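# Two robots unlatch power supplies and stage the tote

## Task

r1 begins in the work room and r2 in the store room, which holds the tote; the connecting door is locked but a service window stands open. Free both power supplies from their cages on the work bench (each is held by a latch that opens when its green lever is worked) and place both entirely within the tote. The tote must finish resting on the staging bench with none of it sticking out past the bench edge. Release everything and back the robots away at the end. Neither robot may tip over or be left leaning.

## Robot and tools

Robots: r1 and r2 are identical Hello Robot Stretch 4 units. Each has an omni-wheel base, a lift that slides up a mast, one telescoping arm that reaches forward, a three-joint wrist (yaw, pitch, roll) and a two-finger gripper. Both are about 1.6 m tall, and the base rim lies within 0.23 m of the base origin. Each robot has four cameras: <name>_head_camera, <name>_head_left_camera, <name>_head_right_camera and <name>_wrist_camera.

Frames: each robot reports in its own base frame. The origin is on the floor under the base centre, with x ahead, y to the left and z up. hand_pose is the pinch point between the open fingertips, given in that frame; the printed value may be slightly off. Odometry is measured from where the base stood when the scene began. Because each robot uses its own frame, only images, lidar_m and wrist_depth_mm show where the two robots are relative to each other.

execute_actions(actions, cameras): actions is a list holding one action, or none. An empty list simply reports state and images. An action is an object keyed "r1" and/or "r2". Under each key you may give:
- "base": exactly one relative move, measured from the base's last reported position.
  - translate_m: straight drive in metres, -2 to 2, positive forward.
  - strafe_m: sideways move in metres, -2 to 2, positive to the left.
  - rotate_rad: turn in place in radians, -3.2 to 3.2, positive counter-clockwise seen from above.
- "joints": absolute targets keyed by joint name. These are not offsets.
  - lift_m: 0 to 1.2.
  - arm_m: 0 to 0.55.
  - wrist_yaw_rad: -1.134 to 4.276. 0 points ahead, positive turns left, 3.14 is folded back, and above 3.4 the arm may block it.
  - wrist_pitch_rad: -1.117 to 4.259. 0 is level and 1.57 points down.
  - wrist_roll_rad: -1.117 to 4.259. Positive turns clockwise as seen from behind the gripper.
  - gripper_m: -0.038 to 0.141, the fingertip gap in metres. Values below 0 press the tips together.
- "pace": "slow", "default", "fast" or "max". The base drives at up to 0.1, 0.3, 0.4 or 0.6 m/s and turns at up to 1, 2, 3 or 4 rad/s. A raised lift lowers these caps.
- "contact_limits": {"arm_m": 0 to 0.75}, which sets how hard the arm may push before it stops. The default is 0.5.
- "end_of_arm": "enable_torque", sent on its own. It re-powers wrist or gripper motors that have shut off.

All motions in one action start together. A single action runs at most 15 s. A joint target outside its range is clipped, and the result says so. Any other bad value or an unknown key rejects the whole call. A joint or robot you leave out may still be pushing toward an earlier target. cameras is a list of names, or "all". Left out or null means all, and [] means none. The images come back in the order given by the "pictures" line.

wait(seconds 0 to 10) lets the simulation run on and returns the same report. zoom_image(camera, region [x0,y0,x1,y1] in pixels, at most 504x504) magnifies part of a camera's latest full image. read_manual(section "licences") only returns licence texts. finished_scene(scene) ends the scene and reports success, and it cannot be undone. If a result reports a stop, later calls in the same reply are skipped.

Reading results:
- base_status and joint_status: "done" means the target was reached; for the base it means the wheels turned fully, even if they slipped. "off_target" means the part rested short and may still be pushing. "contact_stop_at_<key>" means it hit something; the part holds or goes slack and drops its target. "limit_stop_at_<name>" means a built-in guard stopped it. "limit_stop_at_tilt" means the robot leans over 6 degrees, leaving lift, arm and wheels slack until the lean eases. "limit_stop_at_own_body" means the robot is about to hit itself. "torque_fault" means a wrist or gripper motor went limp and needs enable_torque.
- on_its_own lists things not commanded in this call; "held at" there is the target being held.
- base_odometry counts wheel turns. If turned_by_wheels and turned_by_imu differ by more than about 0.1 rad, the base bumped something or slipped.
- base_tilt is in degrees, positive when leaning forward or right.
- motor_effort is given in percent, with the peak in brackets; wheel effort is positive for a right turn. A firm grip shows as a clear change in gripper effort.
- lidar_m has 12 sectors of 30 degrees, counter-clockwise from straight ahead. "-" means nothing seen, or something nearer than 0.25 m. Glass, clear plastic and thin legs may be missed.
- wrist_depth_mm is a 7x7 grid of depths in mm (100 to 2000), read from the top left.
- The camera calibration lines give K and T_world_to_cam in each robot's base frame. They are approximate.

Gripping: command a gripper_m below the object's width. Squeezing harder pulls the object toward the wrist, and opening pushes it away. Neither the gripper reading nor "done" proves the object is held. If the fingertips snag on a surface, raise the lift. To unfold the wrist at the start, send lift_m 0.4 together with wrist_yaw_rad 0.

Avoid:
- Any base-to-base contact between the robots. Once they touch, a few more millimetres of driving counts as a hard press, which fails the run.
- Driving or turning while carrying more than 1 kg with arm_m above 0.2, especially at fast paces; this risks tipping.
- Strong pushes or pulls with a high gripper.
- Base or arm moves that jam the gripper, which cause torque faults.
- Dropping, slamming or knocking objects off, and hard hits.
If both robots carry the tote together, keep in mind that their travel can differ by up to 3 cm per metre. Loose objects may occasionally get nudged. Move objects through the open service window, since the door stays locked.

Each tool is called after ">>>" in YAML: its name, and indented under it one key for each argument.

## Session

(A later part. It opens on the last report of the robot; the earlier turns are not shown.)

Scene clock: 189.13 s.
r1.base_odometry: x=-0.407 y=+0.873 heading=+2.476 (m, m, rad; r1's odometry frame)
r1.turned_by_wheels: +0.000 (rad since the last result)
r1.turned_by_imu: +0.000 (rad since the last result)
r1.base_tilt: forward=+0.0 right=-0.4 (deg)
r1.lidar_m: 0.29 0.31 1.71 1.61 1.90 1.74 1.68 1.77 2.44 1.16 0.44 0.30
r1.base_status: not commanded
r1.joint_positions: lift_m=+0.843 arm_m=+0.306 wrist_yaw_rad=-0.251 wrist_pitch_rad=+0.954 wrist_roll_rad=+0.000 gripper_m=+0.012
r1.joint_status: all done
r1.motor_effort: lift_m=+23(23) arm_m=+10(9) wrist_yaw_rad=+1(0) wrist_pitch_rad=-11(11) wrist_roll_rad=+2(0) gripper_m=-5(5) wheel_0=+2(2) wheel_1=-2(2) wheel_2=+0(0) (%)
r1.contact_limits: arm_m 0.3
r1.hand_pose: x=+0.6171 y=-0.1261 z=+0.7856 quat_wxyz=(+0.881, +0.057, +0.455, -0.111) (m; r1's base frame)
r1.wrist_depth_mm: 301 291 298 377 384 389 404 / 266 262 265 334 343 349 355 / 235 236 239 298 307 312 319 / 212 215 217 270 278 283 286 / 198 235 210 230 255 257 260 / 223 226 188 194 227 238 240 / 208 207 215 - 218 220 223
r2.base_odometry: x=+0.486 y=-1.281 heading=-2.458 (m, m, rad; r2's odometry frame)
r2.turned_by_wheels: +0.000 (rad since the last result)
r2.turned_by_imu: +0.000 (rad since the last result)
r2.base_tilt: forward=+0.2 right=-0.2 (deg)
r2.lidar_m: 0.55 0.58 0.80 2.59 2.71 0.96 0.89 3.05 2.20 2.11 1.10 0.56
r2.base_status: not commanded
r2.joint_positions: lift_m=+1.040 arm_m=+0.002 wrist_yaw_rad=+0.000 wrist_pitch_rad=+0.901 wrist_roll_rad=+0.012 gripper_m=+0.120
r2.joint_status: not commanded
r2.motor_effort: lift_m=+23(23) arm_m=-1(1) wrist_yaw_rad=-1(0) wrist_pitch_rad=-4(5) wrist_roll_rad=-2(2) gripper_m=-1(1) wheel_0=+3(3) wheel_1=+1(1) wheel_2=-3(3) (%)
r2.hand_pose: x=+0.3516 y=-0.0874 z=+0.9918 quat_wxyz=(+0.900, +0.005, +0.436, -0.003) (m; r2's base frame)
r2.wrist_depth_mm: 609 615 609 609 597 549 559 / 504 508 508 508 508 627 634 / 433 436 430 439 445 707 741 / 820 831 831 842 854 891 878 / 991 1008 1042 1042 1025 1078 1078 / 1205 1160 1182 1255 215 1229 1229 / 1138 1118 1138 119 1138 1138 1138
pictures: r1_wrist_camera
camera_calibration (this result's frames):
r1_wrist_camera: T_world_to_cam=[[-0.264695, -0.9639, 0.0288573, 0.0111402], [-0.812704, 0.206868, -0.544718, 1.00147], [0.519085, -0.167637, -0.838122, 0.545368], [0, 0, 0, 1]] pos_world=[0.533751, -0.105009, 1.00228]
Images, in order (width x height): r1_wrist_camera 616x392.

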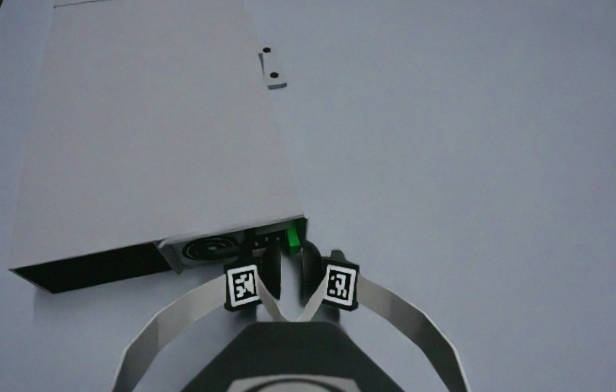

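>>> execute_actions:
  actions:
    - {"r1":{"base":{"strafe_m":0.007},"joints":{"arm_m":0.309},"pace":"slow","contact_limits":{"arm_m":0.3}}}
  cameras: ["r1_wrist_camera"]

>>> zoom_image:
  camera: "r1_wrist_camera"
  region: [180, 180, 400, 320]

Scene clock: 190.07 s.
r1.base_odometry: x=-0.411 y=+0.867 heading=+2.476 (m, m, rad; r1's odometry frame)
r1.turned_by_wheels: +0.000 (rad since the last result)
r1.turned_by_imu: +0.000 (rad since the last result)
r1.base_tilt: forward=-0.1 right=-0.4 (deg)
r1.lidar_m: 0.28 0.32 1.67 1.62 1.89 1.76 1.68 1.78 2.46 1.19 0.43 0.31
r1.base_status: done
r1.joint_positions: lift_m=+0.843 arm_m=+0.307 wrist_yaw_rad=-0.253 wrist_pitch_rad=+0.954 wrist_roll_rad=+0.000 gripper_m=+0.012
r1.joint_status: all done
r1.motor_effort: lift_m=+23(23) arm_m=+9(11) wrist_yaw_rad=+7(6) wrist_pitch_rad=-12(14) wrist_roll_rad=+1(1) gripper_m=-3(5) wheel_0=-4(8) wheel_1=+0(6) wheel_2=-1(1) (%)
r1.contact_limits: arm_m 0.3
r1.hand_pose: x=+0.6179 y=-0.1264 z=+0.7856 quat_wxyz=(+0.881, +0.058, +0.456, -0.112) (m; r1's base frame)
r1.wrist_depth_mm: 301 291 298 375 387 394 404 / 264 260 265 332 343 349 355 / 236 236 238 297 306 310 319 / 213 214 217 266 279 283 287 / 198 235 208 224 255 258 262 / 223 225 187 196 187 238 240 / 208 208 216 - 218 221 222
r2.base_odometry: x=+0.486 y=-1.281 heading=-2.458 (m, m, rad; r2's odometry frame)
r2.turned_by_wheels: +0.000 (rad since the last result)
r2.turned_by_imu: +0.000 (rad since the last result)
r2.base_tilt: forward=+0.1 right=-0.2 (deg)
r2.lidar_m: 0.54 0.57 0.81 2.59 2.72 0.98 0.92 3.05 2.22 2.12 1.08 0.55
r2.base_status: not commanded
r2.joint_positions: lift_m=+1.040 arm_m=+0.002 wrist_yaw_rad=+0.000 wrist_pitch_rad=+0.901 wrist_roll_rad=+0.012 gripper_m=+0.120
r2.joint_status: not commanded
r2.motor_effort: lift_m=+22(23) arm_m=-1(0) wrist_yaw_rad=+0(0) wrist_pitch_rad=-4(4) wrist_roll_rad=-2(2) gripper_m=-2(2) wheel_0=+3(3) wheel_1=+1(1) wheel_2=-3(3) (%)
r2.hand_pose: x=+0.3516 y=-0.0874 z=+0.9918 quat_wxyz=(+0.900, +0.005, +0.436, -0.003) (m; r2's base frame)
r2.wrist_depth_mm: 609 609 609 609 591 554 559 / 504 508 508 504 504 627 640 / 433 430 433 439 445 715 750 / 809 831 831 842 866 878 878 / 991 1025 1025 1060 1025 1098 1078 / 1205 1160 1205 1229 215 1205 1255 / 1160 1118 1160 119 1138 1138 1138
pictures: r1_wrist_camera
camera_calibration (this result's frames):
r1_wrist_camera: T_world_to_cam=[[-0.26647, -0.963411, 0.0288591, 0.0122682], [-0.81239, 0.208385, -0.544609, 1.00207], [0.518668, -0.168567, -0.838194, 0.545088], [0, 0, 0, 1]] pos_world=[0.534617, -0.105113, 1.00227]
Images, in order (width x height): r1_wrist_camera 616x392.

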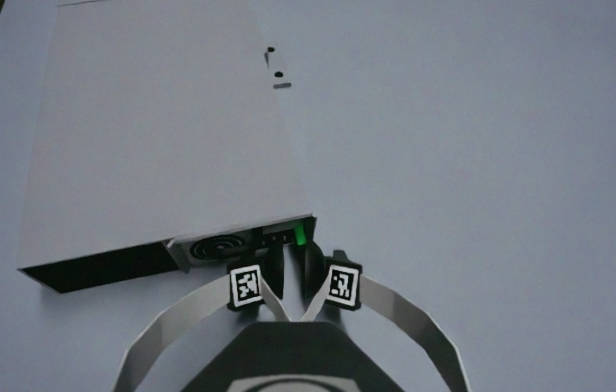

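Region (180, 180, 400, 320) of r1_wrist_camera's 616x392 image, scaled by 2.291; it fills the top 321 rows of this view, and the rest is white.

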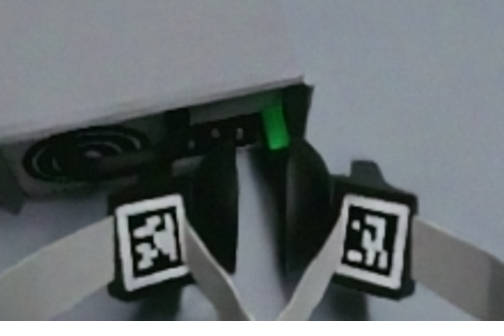

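>>> execute_actions:
  actions:
    - {"r1":{"joints":{"arm_m":0.311,"gripper_m":0.003,"lift_m":0.842},"pace":"slow","contact_limits":{"arm_m":0.3}}}
  cameras: ["r1_wrist_camera"]

>>> zoom_image:
  camera: "r1_wrist_camera"
  region: [180, 180, 400, 320]

Scene clock: 191.03 s.
r1.base_odometry: x=-0.411 y=+0.867 heading=+2.476 (m, m, rad; r1's odometry frame)
r1.turned_by_wheels: +0.000 (rad since the last result)
r1.turned_by_imu: +0.000 (rad since the last result)
r1.base_tilt: forward=-0.1 right=-0.3 (deg)
r1.lidar_m: 0.28 0.32 1.67 1.61 1.88 1.75 1.68 1.75 2.45 1.17 0.42 0.31
r1.base_status: not commanded
r1.joint_positions: lift_m=+0.842 arm_m=+0.309 wrist_yaw_rad=-0.254 wrist_pitch_rad=+0.956 wrist_roll_rad=+0.000 gripper_m=+0.003
r1.joint_status: all done
r1.motor_effort: lift_m=+17(21) arm_m=+10(12) wrist_yaw_rad=+10(9) wrist_pitch_rad=-18(18) wrist_roll_rad=-2(3) gripper_m=-7(5) wheel_0=-3(4) wheel_1=+0(0) wheel_2=-1(1) (%)
r1.contact_limits: arm_m 0.3
r1.hand_pose: x=+0.6193 y=-0.1264 z=+0.7848 quat_wxyz=(+0.881, +0.058, +0.456, -0.112) (m; r1's base frame)
r1.wrist_depth_mm: 294 290 296 377 379 389 399 / 264 259 264 332 338 345 353 / 236 233 238 294 306 309 315 / 212 213 216 264 277 282 286 / 197 233 206 226 253 256 259 / 221 224 185 206 185 237 238 / 208 206 213 - 216 220 222
r2.base_odometry: x=+0.486 y=-1.281 heading=-2.458 (m, m, rad; r2's odometry frame)
r2.turned_by_wheels: +0.000 (rad since the last result)
r2.turned_by_imu: +0.000 (rad since the last result)
r2.base_tilt: forward=+0.1 right=-0.2 (deg)
r2.lidar_m: 0.53 0.57 0.78 2.60 2.73 0.98 0.93 3.06 2.20 2.11 1.11 0.57
r2.base_status: not commanded
r2.joint_positions: lift_m=+1.040 arm_m=+0.002 wrist_yaw_rad=+0.000 wrist_pitch_rad=+0.901 wrist_roll_rad=+0.012 gripper_m=+0.120
r2.joint_status: not commanded
r2.motor_effort: lift_m=+23(23) arm_m=+0(1) wrist_yaw_rad=+0(0) wrist_pitch_rad=-3(4) wrist_roll_rad=-2(0) gripper_m=-1(1) wheel_0=+3(3) wheel_1=+1(1) wheel_2=-3(3) (%)
r2.hand_pose: x=+0.3516 y=-0.0874 z=+0.9918 quat_wxyz=(+0.900, +0.005, +0.436, -0.003) (m; r2's base frame)
r2.wrist_depth_mm: 609 609 615 609 591 554 559 / 504 504 508 508 504 627 640 / 436 433 436 439 439 707 750 / 809 831 831 854 854 866 878 / 991 1025 1025 1060 1008 1078 1098 / 1229 1182 1205 1229 216 1229 1255 / 1138 1138 1138 119 1118 1138 1138
pictures: r1_wrist_camera
camera_calibration (this result's frames):
r1_wrist_camera: T_world_to_cam=[[-0.267481, -0.963131, 0.0288693, 0.0132689], [-0.813131, 0.209545, -0.543055, 1.0021], [0.516983, -0.168731, -0.839201, 0.545484], [0, 0, 0, 1]] pos_world=[0.536385, -0.105166, 1.00159]
Images, in order (width x height): r1_wrist_camera 616x392.

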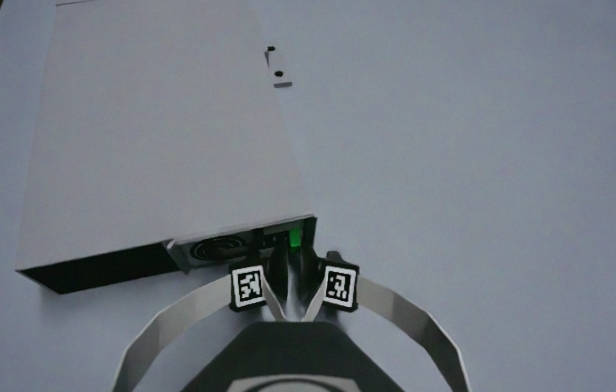

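Region (180, 180, 400, 320) of r1_wrist_camera's 616x392 image, scaled by 2.291; it fills the top 321 rows of this view, and the rest is white.

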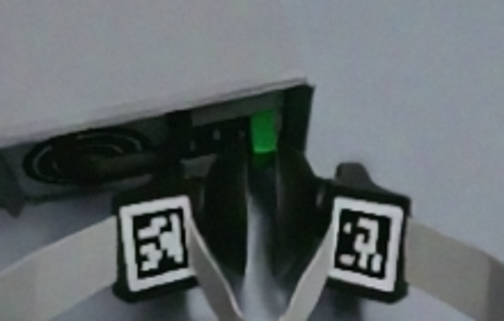

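>>> execute_actions:
  actions:
    - {"r1":{"base":{"strafe_m":0.004},"joints":{"arm_m":0.314,"gripper_m":0.004},"pace":"slow","contact_limits":{"arm_m":0.3}}}
  cameras: ["r1_wrist_camera"]

>>> zoom_image:
  camera: "r1_wrist_camera"
  region: [220, 200, 370, 310]

Scene clock: 191.97 s.
r1.base_odometry: x=-0.414 y=+0.864 heading=+2.476 (m, m, rad; r1's odometry frame)
r1.turned_by_wheels: +0.000 (rad since the last result)
r1.turned_by_imu: +0.000 (rad since the last result)
r1.base_tilt: forward=-0.1 right=-0.4 (deg)
r1.lidar_m: 0.29 0.31 1.68 1.60 1.90 1.74 1.69 1.79 2.44 1.15 0.44 0.29
r1.base_status: done
r1.joint_positions: lift_m=+0.842 arm_m=+0.312 wrist_yaw_rad=-0.257 wrist_pitch_rad=+0.958 wrist_roll_rad=+0.000 gripper_m=+0.004
r1.joint_status: all done
r1.on_its_own: wrist_yaw_rad is at rest, and its effort (+19) is outside its rest range (-13 to +13); wrist_pitch_rad is at rest, and its effort (-25) is outside its rest range (-23 to +23)
r1.motor_effort: lift_m=+17(17) arm_m=+11(13) wrist_yaw_rad=+19(18) wrist_pitch_rad=-25(25) wrist_roll_rad=+0(2) gripper_m=-5(5) wheel_0=-4(8) wheel_1=+1(8) wheel_2=-4(2) (%)
r1.contact_limits: arm_m 0.3
r1.hand_pose: x=+0.6211 y=-0.1267 z=+0.7844 quat_wxyz=(+0.880, +0.059, +0.457, -0.114) (m; r1's base frame)
r1.wrist_depth_mm: 296 286 293 373 375 387 397 / 262 257 263 329 340 347 353 / 235 233 236 291 304 310 315 / 211 212 216 225 276 281 285 / 197 211 206 224 252 256 259 / 221 224 183 193 185 236 238 / 206 206 213 - 216 220 222
r2.base_odometry: x=+0.486 y=-1.281 heading=-2.458 (m, m, rad; r2's odometry frame)
r2.turned_by_wheels: +0.000 (rad since the last result)
r2.turned_by_imu: +0.000 (rad since the last result)
r2.base_tilt: forward=+0.1 right=-0.2 (deg)
r2.lidar_m: 0.54 0.57 0.77 2.61 2.70 0.96 0.90 3.06 2.21 2.10 1.12 0.57
r2.base_status: not commanded
r2.joint_positions: lift_m=+1.040 arm_m=+0.002 wrist_yaw_rad=+0.000 wrist_pitch_rad=+0.901 wrist_roll_rad=+0.012 gripper_m=+0.120
r2.joint_status: not commanded
r2.motor_effort: lift_m=+22(23) arm_m=-1(0) wrist_yaw_rad=+0(0) wrist_pitch_rad=-4(4) wrist_roll_rad=-1(3) gripper_m=-1(0) wheel_0=+3(2) wheel_1=+1(1) wheel_2=-3(2) (%)
r2.hand_pose: x=+0.3516 y=-0.0874 z=+0.9918 quat_wxyz=(+0.900, +0.005, +0.436, -0.003) (m; r2's base frame)
r2.wrist_depth_mm: 609 603 615 609 591 549 554 / 508 504 508 504 504 627 640 / 433 433 433 436 442 715 741 / 820 842 842 854 854 878 878 / 991 1008 1025 1060 1008 1098 1078 / 1205 1160 1182 1229 216 1205 1229 / 1138 1118 1138 120 1118 1118 1138
pictures: r1_wrist_camera
camera_calibration (this result's frames):
r1_wrist_camera: T_world_to_cam=[[-0.270382, -0.962319, 0.0289049, 0.0153624], [-0.813571, 0.212329, -0.541312, 1.00275], [0.514777, -0.169877, -0.840325, 0.546287], [0, 0, 0, 1]] pos_world=[0.53875, -0.105329, 1.00142]
Images, in order (width x height): r1_wrist_camera 616x392.

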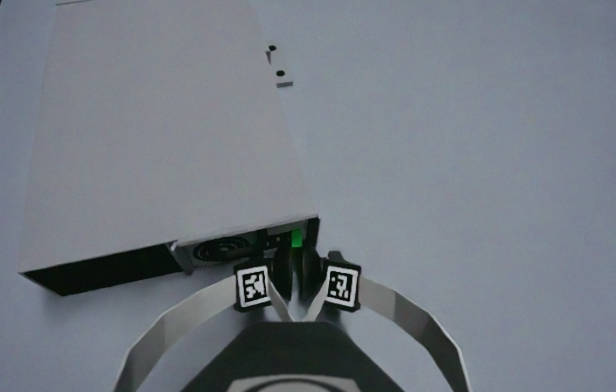

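Region (220, 200, 370, 310) of r1_wrist_camera's 616x392 image, scaled by 3.360; it fills the top 370 rows of this view, and the rest is white.

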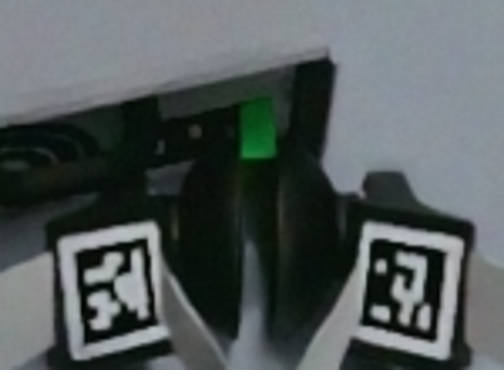

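>>> execute_actions:
  actions:
    - {"r1":{"joints":{"arm_m":0.318,"gripper_m":-0.017,"lift_m":0.837},"pace":"slow","contact_limits":{"arm_m":0.4}}}
  cameras: ["r1_wrist_camera"]

>>> zoom_image:
  camera: "r1_wrist_camera"
  region: [220, 200, 370, 310]

Scene clock: 194.80 s.
r1.base_odometry: x=-0.413 y=+0.864 heading=+2.476 (m, m, rad; r1's odometry frame)
r1.turned_by_wheels: +0.000 (rad since the last result)
r1.turned_by_imu: +0.000 (rad since the last result)
r1.base_tilt: forward=-0.1 right=-0.4 (deg)
r1.lidar_m: 0.29 0.32 1.68 1.62 1.89 1.74 1.68 1.78 2.44 1.15 0.46 0.29
r1.base_status: not commanded
r1.joint_positions: lift_m=+0.837 arm_m=+0.316 wrist_yaw_rad=-0.257 wrist_pitch_rad=+0.959 wrist_roll_rad=+0.000 gripper_m=-0.017
r1.joint_status: all done
r1.on_its_own: wrist_yaw_rad is at rest, and its effort (+19) is outside its rest range (-13 to +13); wrist_pitch_rad is at rest, and its effort (-28) is outside its rest range (-23 to +23)
r1.motor_effort: lift_m=+17(17) arm_m=+11(14) wrist_yaw_rad=+19(24) wrist_pitch_rad=-28(30) wrist_roll_rad=+1(1) gripper_m=-14(13) wheel_0=-3(4) wheel_1=+1(1) wheel_2=-5(5) (%)
r1.contact_limits: arm_m 0.4
r1.hand_pose: x=+0.6248 y=-0.1266 z=+0.7792 quat_wxyz=(+0.880, +0.059, +0.458, -0.114) (m; r1's base frame)
r1.wrist_depth_mm: 282 277 283 366 370 379 387 / 254 251 254 319 329 334 343 / 227 226 229 287 296 303 307 / 204 206 208 219 270 276 277 / 189 196 199 219 247 251 253 / 214 219 183 204 183 230 232 / 203 201 208 - 214 212 216
r2.base_odometry: x=+0.486 y=-1.281 heading=-2.458 (m, m, rad; r2's odometry frame)
r2.turned_by_wheels: +0.000 (rad since the last result)
r2.turned_by_imu: +0.001 (rad since the last result)
r2.base_tilt: forward=+0.1 right=-0.2 (deg)
r2.lidar_m: 0.54 0.57 0.81 2.60 2.71 0.98 0.92 3.04 2.18 2.10 1.12 0.57
r2.base_status: not commanded
r2.joint_positions: lift_m=+1.040 arm_m=+0.002 wrist_yaw_rad=+0.000 wrist_pitch_rad=+0.901 wrist_roll_rad=+0.012 gripper_m=+0.120
r2.joint_status: not commanded
r2.motor_effort: lift_m=+23(23) arm_m=+0(0) wrist_yaw_rad=+0(0) wrist_pitch_rad=-4(4) wrist_roll_rad=-1(2) gripper_m=+0(0) wheel_0=+3(3) wheel_1=+1(1) wheel_2=-3(3) (%)
r2.hand_pose: x=+0.3516 y=-0.0874 z=+0.9918 quat_wxyz=(+0.900, +0.005, +0.436, -0.003) (m; r2's base frame)
r2.wrist_depth_mm: 609 609 609 609 591 554 564 / 508 508 504 508 504 627 640 / 433 433 430 436 445 707 741 / 820 842 842 842 866 878 891 / 991 1025 1025 1060 1025 1078 1098 / 1205 1160 1160 1229 216 1229 1255 / 1138 1098 1160 119 1138 1118 1118
pictures: r1_wrist_camera
camera_calibration (this result's frames):
r1_wrist_camera: T_world_to_cam=[[-0.270468, -0.962294, 0.0289299, 0.0166056], [-0.814309, 0.212638, -0.54008, 1.00243], [0.513564, -0.169632, -0.841116, 0.541443], [0, 0, 0, 1]] pos_world=[0.542714, -0.105329, 0.996329]
Images, in order (width x height): r1_wrist_camera 616x392.

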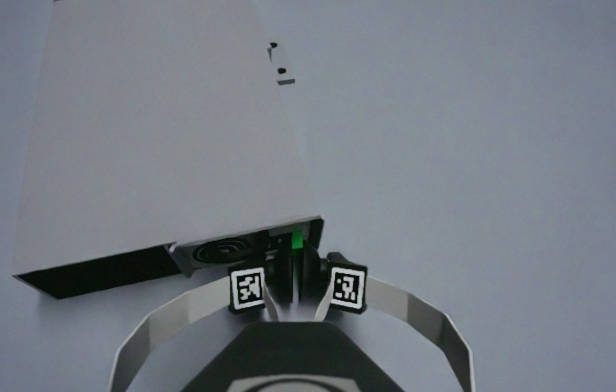

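Region (220, 200, 370, 310) of r1_wrist_camera's 616x392 image, scaled by 3.360; it fills the top 370 rows of this view, and the rest is white.

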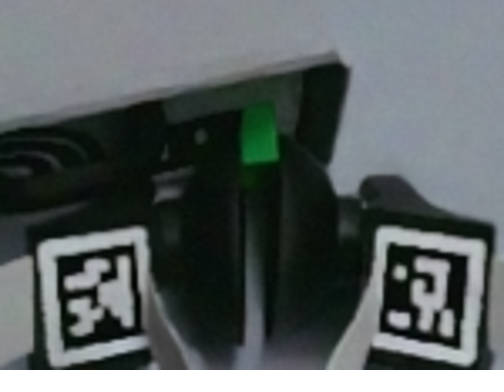

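>>> execute_actions:
  actions:
    - {"r1":{"joints":{"arm_m":0.321,"gripper_m":-0.038,"lift_m":0.832},"pace":"slow","contact_limits":{"arm_m":0.4}}}
  cameras: ["r1_wrist_camera"]

>>> zoom_image:
  camera: "r1_wrist_camera"
  region: [220, 200, 370, 310]

Scene clock: 195.97 s.
r1.base_odometry: x=-0.413 y=+0.864 heading=+2.476 (m, m, rad; r1's odometry frame)
r1.turned_by_wheels: +0.000 (rad since the last result)
r1.turned_by_imu: +0.000 (rad since the last result)
r1.base_tilt: forward=+0.0 right=-0.4 (deg)
r1.lidar_m: 0.27 0.30 1.67 1.61 1.89 1.76 1.67 1.74 2.47 1.18 0.43 0.33
r1.base_status: not commanded
r1.joint_positions: lift_m=+0.832 arm_m=+0.319 wrist_yaw_rad=-0.258 wrist_pitch_rad=+0.960 wrist_roll_rad=+0.000 gripper_m=-0.037
r1.joint_status: all done
r1.on_its_own: wrist_yaw_rad is at rest, and its effort (+21) is outside its rest range (-13 to +13); wrist_pitch_rad is at rest, and its effort (-30) is outside its rest range (-23 to +23)
r1.motor_effort: lift_m=+16(16) arm_m=+12(16) wrist_yaw_rad=+21(28) wrist_pitch_rad=-30(33) wrist_roll_rad=-1(1) gripper_m=-18(18) wheel_0=-2(3) wheel_1=+1(1) wheel_2=-6(6) (%)
r1.contact_limits: arm_m 0.4
r1.hand_pose: x=+0.6274 y=-0.1267 z=+0.7742 quat_wxyz=(+0.880, +0.059, +0.458, -0.114) (m; r1's base frame)
r1.wrist_depth_mm: 272 271 277 355 359 370 377 / 247 243 246 315 324 330 338 / 220 220 224 282 290 296 301 / 198 201 204 213 265 268 272 / 184 191 194 213 242 246 248 / 211 213 183 206 180 227 228 / 197 198 204 - 211 208 212
r2.base_odometry: x=+0.486 y=-1.281 heading=-2.458 (m, m, rad; r2's odometry frame)
r2.turned_by_wheels: +0.000 (rad since the last result)
r2.turned_by_imu: +0.000 (rad since the last result)
r2.base_tilt: forward=+0.1 right=-0.2 (deg)
r2.lidar_m: 0.52 0.57 0.80 2.60 2.70 0.97 0.91 3.08 2.21 2.11 1.10 0.56
r2.base_status: not commanded
r2.joint_positions: lift_m=+1.040 arm_m=+0.002 wrist_yaw_rad=+0.000 wrist_pitch_rad=+0.901 wrist_roll_rad=+0.012 gripper_m=+0.120
r2.joint_status: not commanded
r2.motor_effort: lift_m=+22(23) arm_m=+0(0) wrist_yaw_rad=+0(0) wrist_pitch_rad=-3(4) wrist_roll_rad=-1(3) gripper_m=-1(1) wheel_0=+3(3) wheel_1=+1(1) wheel_2=-3(3) (%)
r2.hand_pose: x=+0.3516 y=-0.0874 z=+0.9918 quat_wxyz=(+0.900, +0.005, +0.436, -0.003) (m; r2's base frame)
r2.wrist_depth_mm: 603 609 609 609 591 554 554 / 504 504 508 508 504 627 640 / 433 433 430 439 442 699 741 / 820 820 842 854 878 891 891 / 991 1008 1008 1042 1025 1060 1098 / 1205 1182 1182 1229 215 1229 1255 / 1160 1138 1138 119 1138 1118 1138
pictures: r1_wrist_camera
camera_calibration (this result's frames):
r1_wrist_camera: T_world_to_cam=[[-0.270987, -0.962148, 0.0289414, 0.0177745], [-0.814541, 0.213186, -0.539513, 1.00166], [0.512922, -0.169775, -0.84148, 0.536483], [0, 0, 0, 1]] pos_world=[0.545539, -0.105357, 0.991336]
Images, in order (width x height): r1_wrist_camera 616x392.

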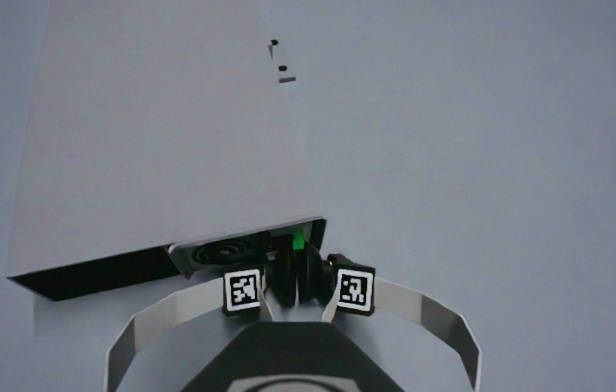

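Region (220, 200, 370, 310) of r1_wrist_camera's 616x392 image, scaled by 3.360; it fills the top 370 rows of this view, and the rest is white.

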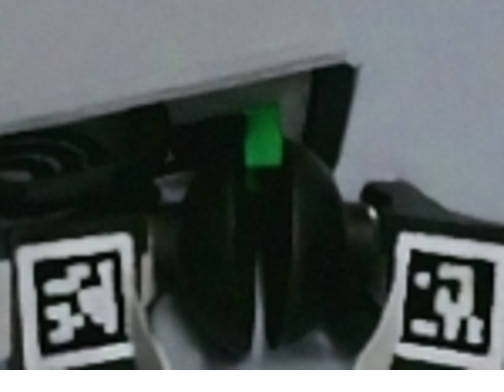

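>>> execute_actions:
  actions:
    - {"r1":{"joints":{"arm_m":0.311},"pace":"slow","contact_limits":{"arm_m":0.6}}}
  cameras: ["r1_wrist_camera"]

>>> execute_actions:
  actions:
    - {"r1":{"joints":{"arm_m":0.305},"pace":"slow","contact_limits":{"arm_m":0.6}}}
  cameras: ["r1_wrist_camera"]

>>> zoom_image:
  camera: "r1_wrist_camera"
  region: [220, 200, 370, 310]

Scene clock: 197.20 s.
r1.base_odometry: x=-0.414 y=+0.864 heading=+2.476 (m, m, rad; r1's odometry frame)
r1.turned_by_wheels: +0.000 (rad since the last result)
r1.turned_by_imu: +0.000 (rad since the last result)
r1.base_tilt: forward=-0.1 right=-0.4 (deg)
r1.lidar_m: 0.29 0.32 1.68 1.62 1.90 1.74 1.67 1.74 2.42 1.15 0.42 0.29
r1.base_status: not commanded
r1.joint_positions: lift_m=+0.832 arm_m=+0.313 wrist_yaw_rad=-0.251 wrist_pitch_rad=+0.951 wrist_roll_rad=+0.000 gripper_m=-0.037
r1.joint_status: all done
r1.motor_effort: lift_m=+18(19) arm_m=-10(11) wrist_yaw_rad=+1(21) wrist_pitch_rad=-2(30) wrist_roll_rad=+1(1) gripper_m=-22(23) wheel_0=-2(2) wheel_1=+1(1) wheel_2=-3(6) (%)
r1.contact_limits: arm_m 0.6
r1.hand_pose: x=+0.6244 y=-0.1264 z=+0.7756 quat_wxyz=(+0.882, +0.057, +0.454, -0.111) (m; r1's base frame)
r1.wrist_depth_mm: 286 277 285 364 368 377 387 / 250 247 252 317 327 336 342 / 222 223 226 285 294 300 306 / 200 204 207 215 267 270 273 / 186 202 196 215 245 247 250 / 212 214 183 208 180 228 229 / 200 199 205 - 211 209 213
r2.base_odometry: x=+0.486 y=-1.281 heading=-2.458 (m, m, rad; r2's odometry frame)
r2.turned_by_wheels: +0.000 (rad since the last result)
r2.turned_by_imu: +0.000 (rad since the last result)
r2.base_tilt: forward=+0.1 right=-0.2 (deg)
r2.lidar_m: 0.51 0.56 0.77 2.62 2.72 0.97 0.92 3.04 2.21 2.09 1.11 0.58
r2.base_status: not commanded
r2.joint_positions: lift_m=+1.040 arm_m=+0.002 wrist_yaw_rad=+0.000 wrist_pitch_rad=+0.901 wrist_roll_rad=+0.012 gripper_m=+0.120
r2.joint_status: not commanded
r2.motor_effort: lift_m=+23(23) arm_m=-1(0) wrist_yaw_rad=+0(0) wrist_pitch_rad=-4(4) wrist_roll_rad=-4(1) gripper_m=-1(0) wheel_0=+3(3) wheel_1=+1(1) wheel_2=-3(3) (%)
r2.hand_pose: x=+0.3516 y=-0.0874 z=+0.9918 quat_wxyz=(+0.900, +0.005, +0.436, -0.003) (m; r2's base frame)
r2.wrist_depth_mm: 603 609 609 609 591 549 559 / 500 508 504 504 504 627 640 / 430 436 433 439 445 707 750 / 809 831 842 854 866 878 891 / 991 1008 1025 1042 1008 1060 1098 / 1205 1182 1182 1255 215 1229 1255 / 1138 1138 1160 119 1138 1138 1138
pictures: r1_wrist_camera
camera_calibration (this result's frames):
r1_wrist_camera: T_world_to_cam=[[-0.265148, -0.963779, 0.0287603, 0.0134975], [-0.810831, 0.206731, -0.547555, 1.00297], [0.521776, -0.168503, -0.836276, 0.529898], [0, 0, 0, 1]] pos_world=[0.540328, -0.105046, 0.991932]
Images, in order (width x height): r1_wrist_camera 616x392.

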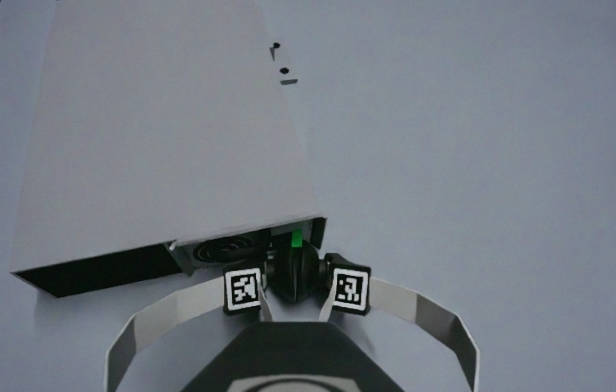

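Scene clock: 197.97 s.
r1.base_odometry: x=-0.414 y=+0.864 heading=+2.476 (m, m, rad; r1's odometry frame)
r1.turned_by_wheels: +0.000 (rad since the last result)
r1.turned_by_imu: +0.000 (rad since the last result)
r1.base_tilt: forward=+0.0 right=-0.3 (deg)
r1.lidar_m: 0.27 0.29 1.67 1.61 1.89 1.76 1.67 1.76 2.44 1.16 0.43 0.30
r1.base_status: not commanded
r1.joint_positions: lift_m=+0.832 arm_m=+0.307 wrist_yaw_rad=-0.248 wrist_pitch_rad=+0.945 wrist_roll_rad=+0.000 gripper_m=-0.037
r1.joint_status: all done
r1.motor_effort: lift_m=+20(20) arm_m=-12(14) wrist_yaw_rad=-7(7) wrist_pitch_rad=+14(14) wrist_roll_rad=+0(1) gripper_m=-25(23) wheel_0=-4(4) wheel_1=-1(1) wheel_2=+0(3) (%)
r1.contact_limits: arm_m 0.6
r1.hand_pose: x=+0.6205 y=-0.1262 z=+0.7764 quat_wxyz=(+0.884, +0.056, +0.452, -0.110) (m; r1's base frame)
r1.wrist_depth_mm: 289 279 289 373 375 382 389 / 255 250 254 320 332 342 347 / 226 224 229 286 298 303 304 / 203 205 208 217 270 274 276 / 191 226 207 221 246 247 253 / 214 216 182 212 180 229 232 / 200 200 206 - 212 209 213
r2.base_odometry: x=+0.486 y=-1.281 heading=-2.458 (m, m, rad; r2's odometry frame)
r2.turned_by_wheels: +0.000 (rad since the last result)
r2.turned_by_imu: +0.000 (rad since the last result)
r2.base_tilt: forward=+0.2 right=-0.2 (deg)
r2.lidar_m: 0.53 0.56 0.76 2.59 2.68 0.95 0.92 3.03 2.22 2.11 1.11 0.57
r2.base_status: not commanded
r2.joint_positions: lift_m=+1.040 arm_m=+0.002 wrist_yaw_rad=+0.000 wrist_pitch_rad=+0.901 wrist_roll_rad=+0.012 gripper_m=+0.120
r2.joint_status: not commanded
r2.motor_effort: lift_m=+23(23) arm_m=+0(0) wrist_yaw_rad=+0(0) wrist_pitch_rad=-4(4) wrist_roll_rad=+0(2) gripper_m=-1(0) wheel_0=+3(3) wheel_1=+1(1) wheel_2=-3(3) (%)
r2.hand_pose: x=+0.3516 y=-0.0874 z=+0.9918 quat_wxyz=(+0.900, +0.005, +0.436, -0.003) (m; r2's base frame)
r2.wrist_depth_mm: 609 609 609 609 591 554 559 / 504 504 504 508 504 627 640 / 430 433 433 436 445 707 741 / 820 831 842 842 854 866 891 / 991 1008 1025 1042 1025 1078 1098 / 1205 1160 1205 1205 215 1229 1229 / 1138 1138 1138 120 1138 1138 1160
pictures: r1_wrist_camera
camera_calibration (this result's frames):
r1_wrist_camera: T_world_to_cam=[[-0.262117, -0.964611, 0.0286598, 0.0106642], [-0.808441, 0.203269, -0.552363, 1.00206], [0.52699, -0.167953, -0.833111, 0.527039], [0, 0, 0, 1]] pos_world=[0.535161, -0.104884, 0.992279]
Images, in order (width x height): r1_wrist_camera 616x392.

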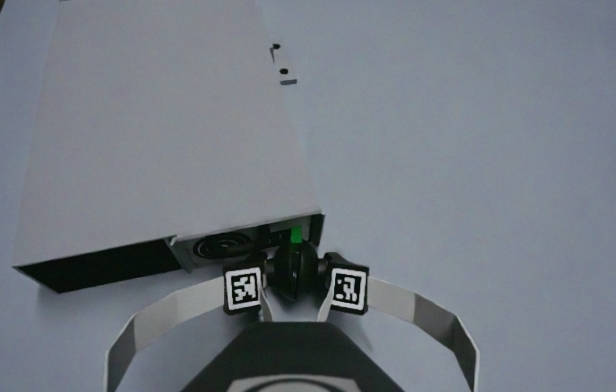

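Region (220, 200, 370, 310) of r1_wrist_camera's 616x392 image, scaled by 3.360; it fills the top 370 rows of this view, and the rest is white.

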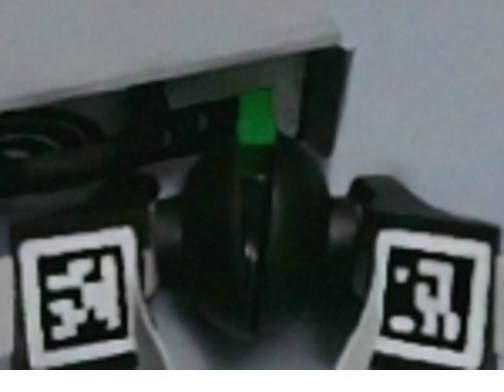

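>>> execute_actions:
  actions:
    - {"r1":{"joints":{"arm_m":0.299,"lift_m":0.830},"pace":"slow","contact_limits":{"arm_m":0.6}}}
  cameras: ["r1_wrist_camera"]

Scene clock: 199.00 s.
r1.base_odometry: x=-0.414 y=+0.864 heading=+2.476 (m, m, rad; r1's odometry frame)
r1.turned_by_wheels: +0.001 (rad since the last result)
r1.turned_by_imu: +0.001 (rad since the last result)
r1.base_tilt: forward=+0.0 right=-0.4 (deg)
r1.lidar_m: 0.28 0.31 1.67 1.59 1.91 1.76 1.69 1.77 2.44 1.13 0.43 0.31
r1.base_status: not commanded
r1.joint_positions: lift_m=+0.830 arm_m=+0.301 wrist_yaw_rad=-0.250 wrist_pitch_rad=+0.949 wrist_roll_rad=+0.000 gripper_m=-0.037
r1.joint_status: all done
r1.motor_effort: lift_m=+18(19) arm_m=-9(14) wrist_yaw_rad=-1(8) wrist_pitch_rad=+2(20) wrist_roll_rad=+1(1) gripper_m=-19(23) wheel_0=+1(4) wheel_1=+1(2) wheel_2=+1(1) (%)
r1.contact_limits: arm_m 0.6
r1.hand_pose: x=+0.6128 y=-0.1262 z=+0.7738 quat_wxyz=(+0.883, +0.057, +0.453, -0.111) (m; r1's base frame)
r1.wrist_depth_mm: 286 278 282 364 373 377 389 / 256 249 253 317 329 334 342 / 225 224 227 281 294 298 303 / 202 204 207 219 267 271 273 / 209 231 229 233 245 248 249 / 213 212 183 199 180 228 229 / 199 199 205 - 211 210 213
r2.base_odometry: x=+0.486 y=-1.281 heading=-2.458 (m, m, rad; r2's odometry frame)
r2.turned_by_wheels: +0.000 (rad since the last result)
r2.turned_by_imu: +0.000 (rad since the last result)
r2.base_tilt: forward=+0.1 right=-0.2 (deg)
r2.lidar_m: 0.54 0.55 0.75 2.62 2.73 0.99 0.91 3.02 2.19 2.12 1.12 0.56
r2.base_status: not commanded
r2.joint_positions: lift_m=+1.040 arm_m=+0.002 wrist_yaw_rad=+0.000 wrist_pitch_rad=+0.901 wrist_roll_rad=+0.012 gripper_m=+0.120
r2.joint_status: not commanded
r2.motor_effort: lift_m=+23(23) arm_m=-1(0) wrist_yaw_rad=-1(0) wrist_pitch_rad=-4(4) wrist_roll_rad=-3(2) gripper_m=+0(1) wheel_0=+3(3) wheel_1=+1(1) wheel_2=-3(3) (%)
r2.hand_pose: x=+0.3516 y=-0.0874 z=+0.9918 quat_wxyz=(+0.900, +0.005, +0.436, -0.003) (m; r2's base frame)
r2.wrist_depth_mm: 609 609 609 609 591 554 559 / 504 504 508 504 504 627 634 / 436 433 433 439 445 699 732 / 820 820 831 842 854 866 878 / 991 1008 1025 1042 1008 1060 1098 / 1205 1160 1182 1255 215 1229 1229 / 1138 1138 1138 119 1138 1138 1138
pictures: r1_wrist_camera
camera_calibration (this result's frames):
r1_wrist_camera: T_world_to_cam=[[-0.263708, -0.964175, 0.0287189, 0.00969034], [-0.810306, 0.205275, -0.548877, 0.993091], [0.523318, -0.168014, -0.83541, 0.532977], [0, 0, 0, 1]] pos_world=[0.528347, -0.104966, 0.99006]
Images, in order (width x height): r1_wrist_camera 616x392.

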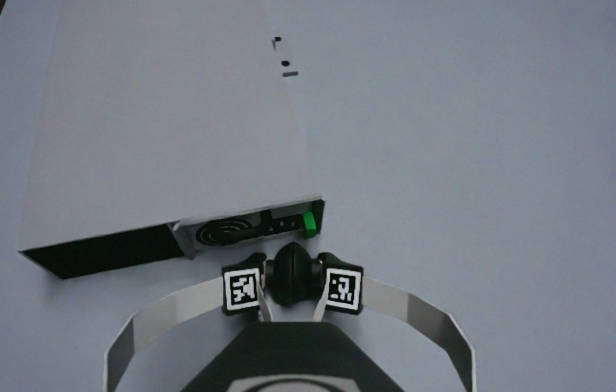

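>>> execute_actions:
  actions:
    - {"r1":{"base":{"strafe_m":0.016},"joints":{"arm_m":0.165,"gripper_m":0.012,"wrist_pitch_rad":0.29,"lift_m":0.80}}}
  cameras: []

>>> execute_actions:
  actions:
    - {"r1":{"joints":{"lift_m":0.70,"arm_m":0.18}}}
  cameras: ["r1_wrist_camera"]

Scene clock: 200.93 s.
r1.base_odometry: x=-0.424 y=+0.852 heading=+2.477 (m, m, rad; r1's odometry frame)
r1.turned_by_wheels: +0.000 (rad since the last result)
r1.turned_by_imu: +0.000 (rad since the last result)
r1.base_tilt: forward=+0.0 right=-0.4 (deg)
r1.lidar_m: 0.28 0.34 1.66 1.62 1.88 1.74 1.67 1.75 2.44 1.16 0.42 0.30
r1.base_status: done
r1.joint_positions: lift_m=+0.800 arm_m=+0.167 wrist_yaw_rad=-0.250 wrist_pitch_rad=+0.293 wrist_roll_rad=+0.000 gripper_m=+0.012
r1.joint_status: all done
r1.motor_effort: lift_m=+20(26) arm_m=-9(11) wrist_yaw_rad=-1(35) wrist_pitch_rad=-8(86) wrist_roll_rad=+0(6) gripper_m=-6(17) wheel_0=+0(6) wheel_1=+0(10) wheel_2=+0(9) (%)
r1.hand_pose: x=+0.5835 y=-0.1531 z=+0.8950 quat_wxyz=(+0.982, +0.018, +0.145, -0.123) (m; r1's base frame)
r1.wrist_depth_mm: - - - - - - - / - - - - - - - / - - - - - - - / - - 661 683 707 732 750 / 1661 397 397 469 504 508 517 / 364 304 187 194 357 394 397 / 297 290 290 - 319 319 324
r2.base_odometry: x=+0.486 y=-1.281 heading=-2.458 (m, m, rad; r2's odometry frame)
r2.turned_by_wheels: +0.000 (rad since the last result)
r2.turned_by_imu: +0.000 (rad since the last result)
r2.base_tilt: forward=+0.1 right=-0.3 (deg)
r2.lidar_m: 0.53 0.57 0.81 2.60 2.73 0.95 0.91 3.04 2.22 2.12 1.08 0.58
r2.base_status: not commanded
r2.joint_positions: lift_m=+1.040 arm_m=+0.002 wrist_yaw_rad=+0.000 wrist_pitch_rad=+0.901 wrist_roll_rad=+0.012 gripper_m=+0.120
r2.joint_status: not commanded
r2.motor_effort: lift_m=+23(23) arm_m=-1(0) wrist_yaw_rad=+0(0) wrist_pitch_rad=-4(4) wrist_roll_rad=-3(1) gripper_m=+0(0) wheel_0=+3(3) wheel_1=+1(1) wheel_2=-3(3) (%)
r2.hand_pose: x=+0.3516 y=-0.0874 z=+0.9918 quat_wxyz=(+0.900, +0.005, +0.436, -0.003) (m; r2's base frame)
r2.wrist_depth_mm: 603 609 603 609 591 554 559 / 504 508 504 508 504 621 634 / 433 433 433 439 442 707 750 / 820 820 831 842 854 878 891 / 991 1008 1025 1042 1008 1078 1078 / 1205 1138 1182 1229 216 1255 1229 / 1138 1118 1118 119 1138 1160 1138
pictures: none
No camera images: the call's "cameras" was empty. Leave "cameras" out to get every camera's image.

Scene clock: 202.37 s.
r1.base_odometry: x=-0.424 y=+0.852 heading=+2.477 (m, m, rad; r1's odometry frame)
r1.turned_by_wheels: +0.000 (rad since the last result)
r1.turned_by_imu: +0.000 (rad since the last result)
r1.base_tilt: forward=+0.0 right=-0.4 (deg)
r1.lidar_m: 0.30 0.33 1.66 1.59 1.89 1.74 1.67 1.77 2.45 1.14 0.43 0.32
r1.base_status: not commanded
r1.joint_positions: lift_m=+0.700 arm_m=+0.178 wrist_yaw_rad=-0.250 wrist_pitch_rad=+0.292 wrist_roll_rad=+0.000 gripper_m=+0.012
r1.joint_status: all done
r1.motor_effort: lift_m=+17(18) arm_m=+8(9) wrist_yaw_rad=-1(1) wrist_pitch_rad=-8(8) wrist_roll_rad=-1(1) gripper_m=-5(5) wheel_0=+1(0) wheel_1=+0(0) wheel_2=+0(0) (%)
r1.hand_pose: x=+0.5954 y=-0.1530 z=+0.7953 quat_wxyz=(+0.982, +0.018, +0.145, -0.123) (m; r1's base frame)
r1.wrist_depth_mm: - - - - - - - / - - - - - - - / - 442 452 676 707 750 798 / 355 271 278 384 424 433 449 / 256 279 250 258 301 309 309 / 219 223 188 193 213 236 236 / 182 177 191 - 190 191 194
r2.base_odometry: x=+0.486 y=-1.281 heading=-2.458 (m, m, rad; r2's odometry frame)
r2.turned_by_wheels: +0.000 (rad since the last result)
r2.turned_by_imu: +0.000 (rad since the last result)
r2.base_tilt: forward=+0.1 right=-0.2 (deg)
r2.lidar_m: 0.53 0.59 0.80 2.60 2.72 0.98 0.91 3.06 2.21 2.12 1.10 0.56
r2.base_status: not commanded
r2.joint_positions: lift_m=+1.040 arm_m=+0.002 wrist_yaw_rad=+0.000 wrist_pitch_rad=+0.901 wrist_roll_rad=+0.012 gripper_m=+0.120
r2.joint_status: not commanded
r2.motor_effort: lift_m=+23(23) arm_m=+0(1) wrist_yaw_rad=+0(0) wrist_pitch_rad=-4(4) wrist_roll_rad=-1(3) gripper_m=+0(0) wheel_0=+3(3) wheel_1=+1(1) wheel_2=-3(3) (%)
r2.hand_pose: x=+0.3516 y=-0.0874 z=+0.9918 quat_wxyz=(+0.900, +0.005, +0.436, -0.003) (m; r2's base frame)
r2.wrist_depth_mm: 609 609 609 615 591 554 564 / 504 508 508 504 504 621 634 / 436 430 436 436 445 715 732 / 809 831 842 842 854 878 891 / 991 1008 1008 1042 1025 1098 1098 / 1205 1160 1182 1229 215 1205 1229 / 1160 1118 1138 119 1138 1118 1138
pictures: r1_wrist_camera
camera_calibration (this result's frames):
r1_wrist_camera: T_world_to_cam=[[-0.277471, -0.960655, 0.0123367, 0.000404838], [-0.317265, 0.0795019, -0.944998, 0.998527], [0.906836, -0.266124, -0.326842, -0.0923412], [0, 0, 0, 1]] pos_world=[0.400649, -0.10357, 0.91342]
Images, in order (width x height): r1_wrist_camera 616x392.

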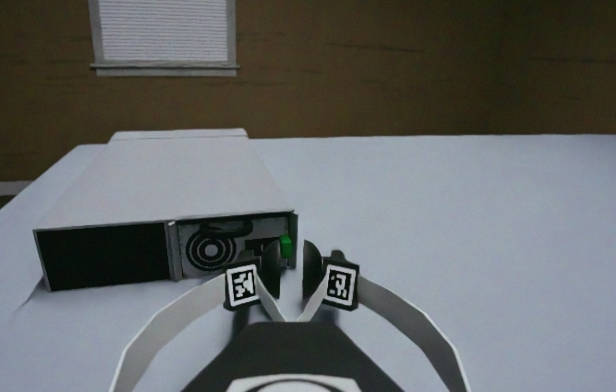

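>>> execute_actions:
  actions:
    - {"r1":{"joints":{"lift_m":0.693},"pace":"slow"}}
  cameras: ["r1_wrist_camera"]

Scene clock: 203.13 s.
r1.base_odometry: x=-0.424 y=+0.852 heading=+2.477 (m, m, rad; r1's odometry frame)
r1.turned_by_wheels: +0.000 (rad since the last result)
r1.turned_by_imu: +0.000 (rad since the last result)
r1.base_tilt: forward=-0.1 right=-0.3 (deg)
r1.lidar_m: 0.27 0.34 1.66 1.59 1.86 1.76 1.68 1.77 2.43 1.14 0.43 0.30
r1.base_status: not commanded
r1.joint_positions: lift_m=+0.693 arm_m=+0.178 wrist_yaw_rad=-0.250 wrist_pitch_rad=+0.292 wrist_roll_rad=+0.000 gripper_m=+0.012
r1.joint_status: all done
r1.motor_effort: lift_m=+17(17) arm_m=+8(9) wrist_yaw_rad=-2(1) wrist_pitch_rad=-8(8) wrist_roll_rad=+2(1) gripper_m=-4(4) wheel_0=+1(0) wheel_1=+0(1) wheel_2=+0(0) (%)
r1.hand_pose: x=+0.5954 y=-0.1530 z=+0.7883 quat_wxyz=(+0.982, +0.018, +0.145, -0.123) (m; r1's base frame)
r1.wrist_depth_mm: - - - - - - - / - - - - - - - / - 407 418 647 676 723 759 / 304 272 257 368 402 413 427 / 250 265 250 256 290 293 296 / 210 213 188 195 204 224 225 / 173 168 183 - 182 182 190
r2.base_odometry: x=+0.486 y=-1.281 heading=-2.458 (m, m, rad; r2's odometry frame)
r2.turned_by_wheels: +0.000 (rad since the last result)
r2.turned_by_imu: +0.000 (rad since the last result)
r2.base_tilt: forward=+0.1 right=-0.1 (deg)
r2.lidar_m: 0.51 0.56 0.78 2.60 2.71 0.95 0.92 3.05 2.21 2.10 1.10 0.58
r2.base_status: not commanded
r2.joint_positions: lift_m=+1.040 arm_m=+0.002 wrist_yaw_rad=+0.000 wrist_pitch_rad=+0.901 wrist_roll_rad=+0.012 gripper_m=+0.120
r2.joint_status: not commanded
r2.motor_effort: lift_m=+23(23) arm_m=+0(0) wrist_yaw_rad=+0(0) wrist_pitch_rad=-4(3) wrist_roll_rad=-2(2) gripper_m=-1(1) wheel_0=+3(3) wheel_1=+1(1) wheel_2=-3(2) (%)
r2.hand_pose: x=+0.3516 y=-0.0874 z=+0.9918 quat_wxyz=(+0.900, +0.005, +0.436, -0.003) (m; r2's base frame)
r2.wrist_depth_mm: 603 609 609 609 591 549 559 / 504 508 508 504 504 627 634 / 433 436 433 439 442 707 741 / 809 831 831 842 866 878 878 / 991 1008 1025 1042 1008 1060 1098 / 1205 1182 1205 1229 216 1255 1255 / 1138 1118 1138 119 1138 1118 1138
pictures: r1_wrist_camera
camera_calibration (this result's frames):
r1_wrist_camera: T_world_to_cam=[[-0.277471, -0.960655, 0.0123366, 0.000491137], [-0.317265, 0.079502, -0.944998, 0.991934], [0.906836, -0.266124, -0.326842, -0.0946217], [0, 0, 0, 1]] pos_world=[0.400649, -0.10357, 0.906443]
Images, in order (width x height): r1_wrist_camera 616x392.

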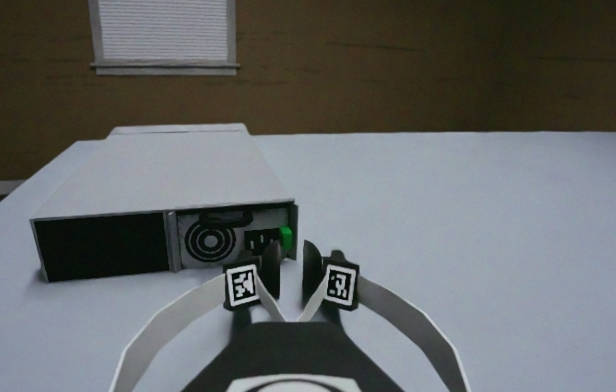

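>>> execute_actions:
  actions:
    - {"r1":{"joints":{"lift_m":0.694,"arm_m":0.2},"pace":"slow","contact_limits":{"arm_m":0.3}}}
  cameras: ["r1_wrist_camera"]

>>> zoom_image:
  camera: "r1_wrist_camera"
  region: [220, 200, 370, 310]

Scene clock: 204.53 s.
r1.base_odometry: x=-0.424 y=+0.852 heading=+2.477 (m, m, rad; r1's odometry frame)
r1.turned_by_wheels: +0.000 (rad since the last result)
r1.turned_by_imu: +0.000 (rad since the last result)
r1.base_tilt: forward=-0.1 right=-0.3 (deg)
r1.lidar_m: 0.30 0.30 1.66 1.60 1.87 1.75 1.68 1.76 2.46 1.16 0.43 0.32
r1.base_status: not commanded
r1.joint_positions: lift_m=+0.694 arm_m=+0.198 wrist_yaw_rad=-0.250 wrist_pitch_rad=+0.292 wrist_roll_rad=+0.000 gripper_m=+0.012
r1.joint_status: all done
r1.motor_effort: lift_m=+22(23) arm_m=+9(11) wrist_yaw_rad=-2(2) wrist_pitch_rad=-9(8) wrist_roll_rad=+2(1) gripper_m=-5(5) wheel_0=+1(1) wheel_1=+0(0) wheel_2=+0(0) (%)
r1.contact_limits: arm_m 0.3
r1.hand_pose: x=+0.6154 y=-0.1530 z=+0.7888 quat_wxyz=(+0.982, +0.018, +0.145, -0.123) (m; r1's base frame)
r1.wrist_depth_mm: - - - - - - - / - - - - - - - / - 413 421 640 676 707 768 / 304 252 258 368 407 415 427 / 237 255 228 240 287 293 296 / 208 212 188 194 205 224 226 / 173 169 183 - 181 183 189
r2.base_odometry: x=+0.486 y=-1.281 heading=-2.458 (m, m, rad; r2's odometry frame)
r2.turned_by_wheels: +0.000 (rad since the last result)
r2.turned_by_imu: +0.000 (rad since the last result)
r2.base_tilt: forward=+0.1 right=-0.2 (deg)
r2.lidar_m: 0.54 0.58 0.81 2.60 2.72 0.95 0.92 3.02 2.21 2.12 1.06 0.56
r2.base_status: not commanded
r2.joint_positions: lift_m=+1.040 arm_m=+0.002 wrist_yaw_rad=+0.000 wrist_pitch_rad=+0.901 wrist_roll_rad=+0.012 gripper_m=+0.120
r2.joint_status: not commanded
r2.motor_effort: lift_m=+22(23) arm_m=-1(1) wrist_yaw_rad=+0(0) wrist_pitch_rad=-4(3) wrist_roll_rad=-1(0) gripper_m=+0(1) wheel_0=+3(3) wheel_1=+1(1) wheel_2=-3(3) (%)
r2.hand_pose: x=+0.3516 y=-0.0874 z=+0.9918 quat_wxyz=(+0.900, +0.005, +0.436, -0.003) (m; r2's base frame)
r2.wrist_depth_mm: 609 609 609 609 585 554 559 / 504 504 508 504 508 627 634 / 433 436 433 436 442 715 732 / 809 820 831 854 866 866 891 / 991 1025 1025 1042 1025 1060 1098 / 1229 1182 1182 1229 216 1229 1255 / 1138 1118 1138 119 1138 1138 1138
pictures: r1_wrist_camera
camera_calibration (this result's frames):
r1_wrist_camera: T_world_to_cam=[[-0.277471, -0.960655, 0.0123368, 0.00602273], [-0.317265, 0.0795018, -0.944999, 0.998727], [0.906837, -0.266124, -0.326842, -0.112561], [0, 0, 0, 1]] pos_world=[0.420607, -0.10357, 0.906931]
Images, in order (width x height): r1_wrist_camera 616x392.

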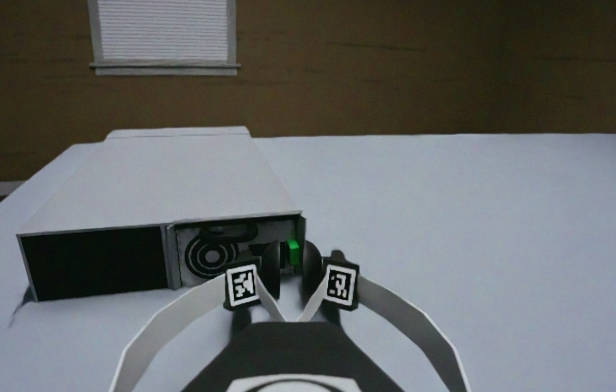

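Region (220, 200, 370, 310) of r1_wrist_camera's 616x392 image, scaled by 3.360; it fills the top 370 rows of this view, and the rest is white.

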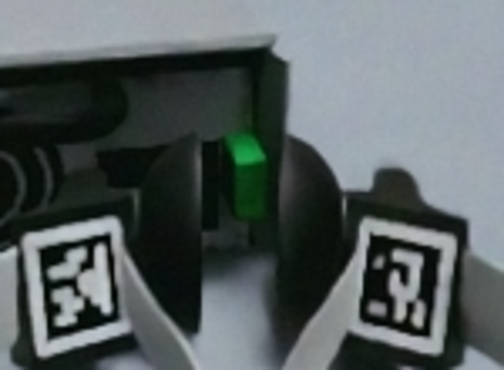

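>>> execute_actions:
  actions:
    - {"r1":{"joints":{"lift_m":0.697,"arm_m":0.205},"pace":"slow","contact_limits":{"arm_m":0.3}}}
  cameras: ["r1_wrist_camera"]

>>> zoom_image:
  camera: "r1_wrist_camera"
  region: [220, 200, 370, 310]

Scene clock: 205.43 s.
r1.base_odometry: x=-0.424 y=+0.852 heading=+2.477 (m, m, rad; r1's odometry frame)
r1.turned_by_wheels: +0.000 (rad since the last result)
r1.turned_by_imu: +0.000 (rad since the last result)
r1.base_tilt: forward=-0.1 right=-0.4 (deg)
r1.lidar_m: 0.29 0.35 1.67 1.55 1.87 1.75 1.67 1.77 2.48 1.12 0.42 0.30
r1.base_status: not commanded
r1.joint_positions: lift_m=+0.697 arm_m=+0.203 wrist_yaw_rad=-0.251 wrist_pitch_rad=+0.292 wrist_roll_rad=+0.000 gripper_m=+0.012
r1.joint_status: all done
r1.motor_effort: lift_m=+23(24) arm_m=+10(9) wrist_yaw_rad=+0(0) wrist_pitch_rad=-8(8) wrist_roll_rad=-1(0) gripper_m=-4(5) wheel_0=+1(1) wheel_1=+0(0) wheel_2=+0(0) (%)
r1.contact_limits: arm_m 0.3
r1.hand_pose: x=+0.6201 y=-0.1532 z=+0.7918 quat_wxyz=(+0.982, +0.018, +0.145, -0.124) (m; r1's base frame)
r1.wrist_depth_mm: - - - - - - - / - - - - - - - / - 430 436 661 691 732 788 / 334 260 266 377 410 427 436 / 222 259 224 236 294 300 301 / 211 217 190 195 210 231 231 / 177 175 187 - 185 185 194
r2.base_odometry: x=+0.486 y=-1.281 heading=-2.458 (m, m, rad; r2's odometry frame)
r2.turned_by_wheels: +0.000 (rad since the last result)
r2.turned_by_imu: +0.000 (rad since the last result)
r2.base_tilt: forward=+0.2 right=-0.2 (deg)
r2.lidar_m: 0.52 0.58 0.77 2.60 2.73 0.98 0.91 3.02 2.21 2.12 1.09 0.54
r2.base_status: not commanded
r2.joint_positions: lift_m=+1.040 arm_m=+0.002 wrist_yaw_rad=+0.000 wrist_pitch_rad=+0.901 wrist_roll_rad=+0.012 gripper_m=+0.120
r2.joint_status: not commanded
r2.motor_effort: lift_m=+23(23) arm_m=+0(0) wrist_yaw_rad=+0(0) wrist_pitch_rad=-4(4) wrist_roll_rad=-3(2) gripper_m=-1(2) wheel_0=+3(3) wheel_1=+1(1) wheel_2=-3(3) (%)
r2.hand_pose: x=+0.3516 y=-0.0874 z=+0.9918 quat_wxyz=(+0.900, +0.005, +0.436, -0.003) (m; r2's base frame)
r2.wrist_depth_mm: 609 609 603 603 591 549 559 / 504 508 508 504 504 627 634 / 433 433 433 439 442 707 741 / 809 831 842 854 866 878 891 / 991 1025 1025 1042 1025 1098 1098 / 1205 1160 1182 1255 215 1229 1255 / 1138 1138 1160 119 1138 1118 1138
pictures: r1_wrist_camera
camera_calibration (this result's frames):
r1_wrist_camera: T_world_to_cam=[[-0.277997, -0.960503, 0.012337, 0.00752531], [-0.317222, 0.0796752, -0.944999, 1.00307], [0.906691, -0.26662, -0.326842, -0.115918], [0, 0, 0, 1]] pos_world=[0.42539, -0.103598, 0.909922]
Images, in order (width x height): r1_wrist_camera 616x392.

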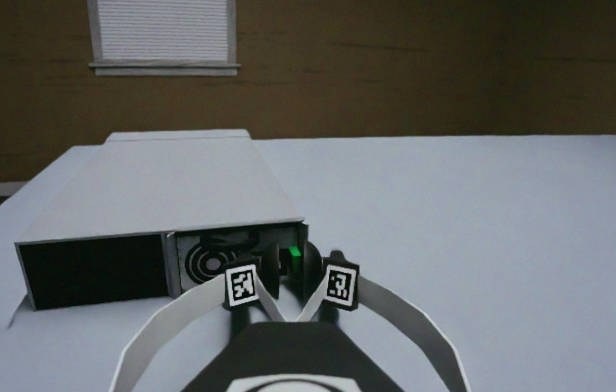

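Region (220, 200, 370, 310) of r1_wrist_camera's 616x392 image, scaled by 3.360; it fills the top 370 rows of this view, and the rest is white.

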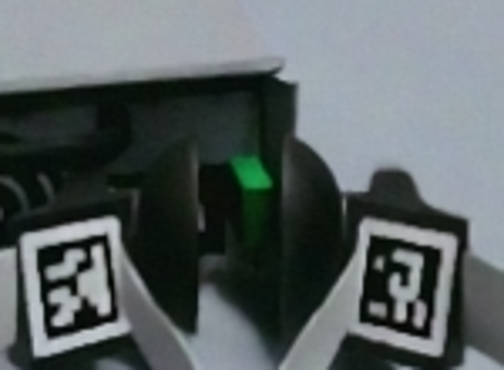

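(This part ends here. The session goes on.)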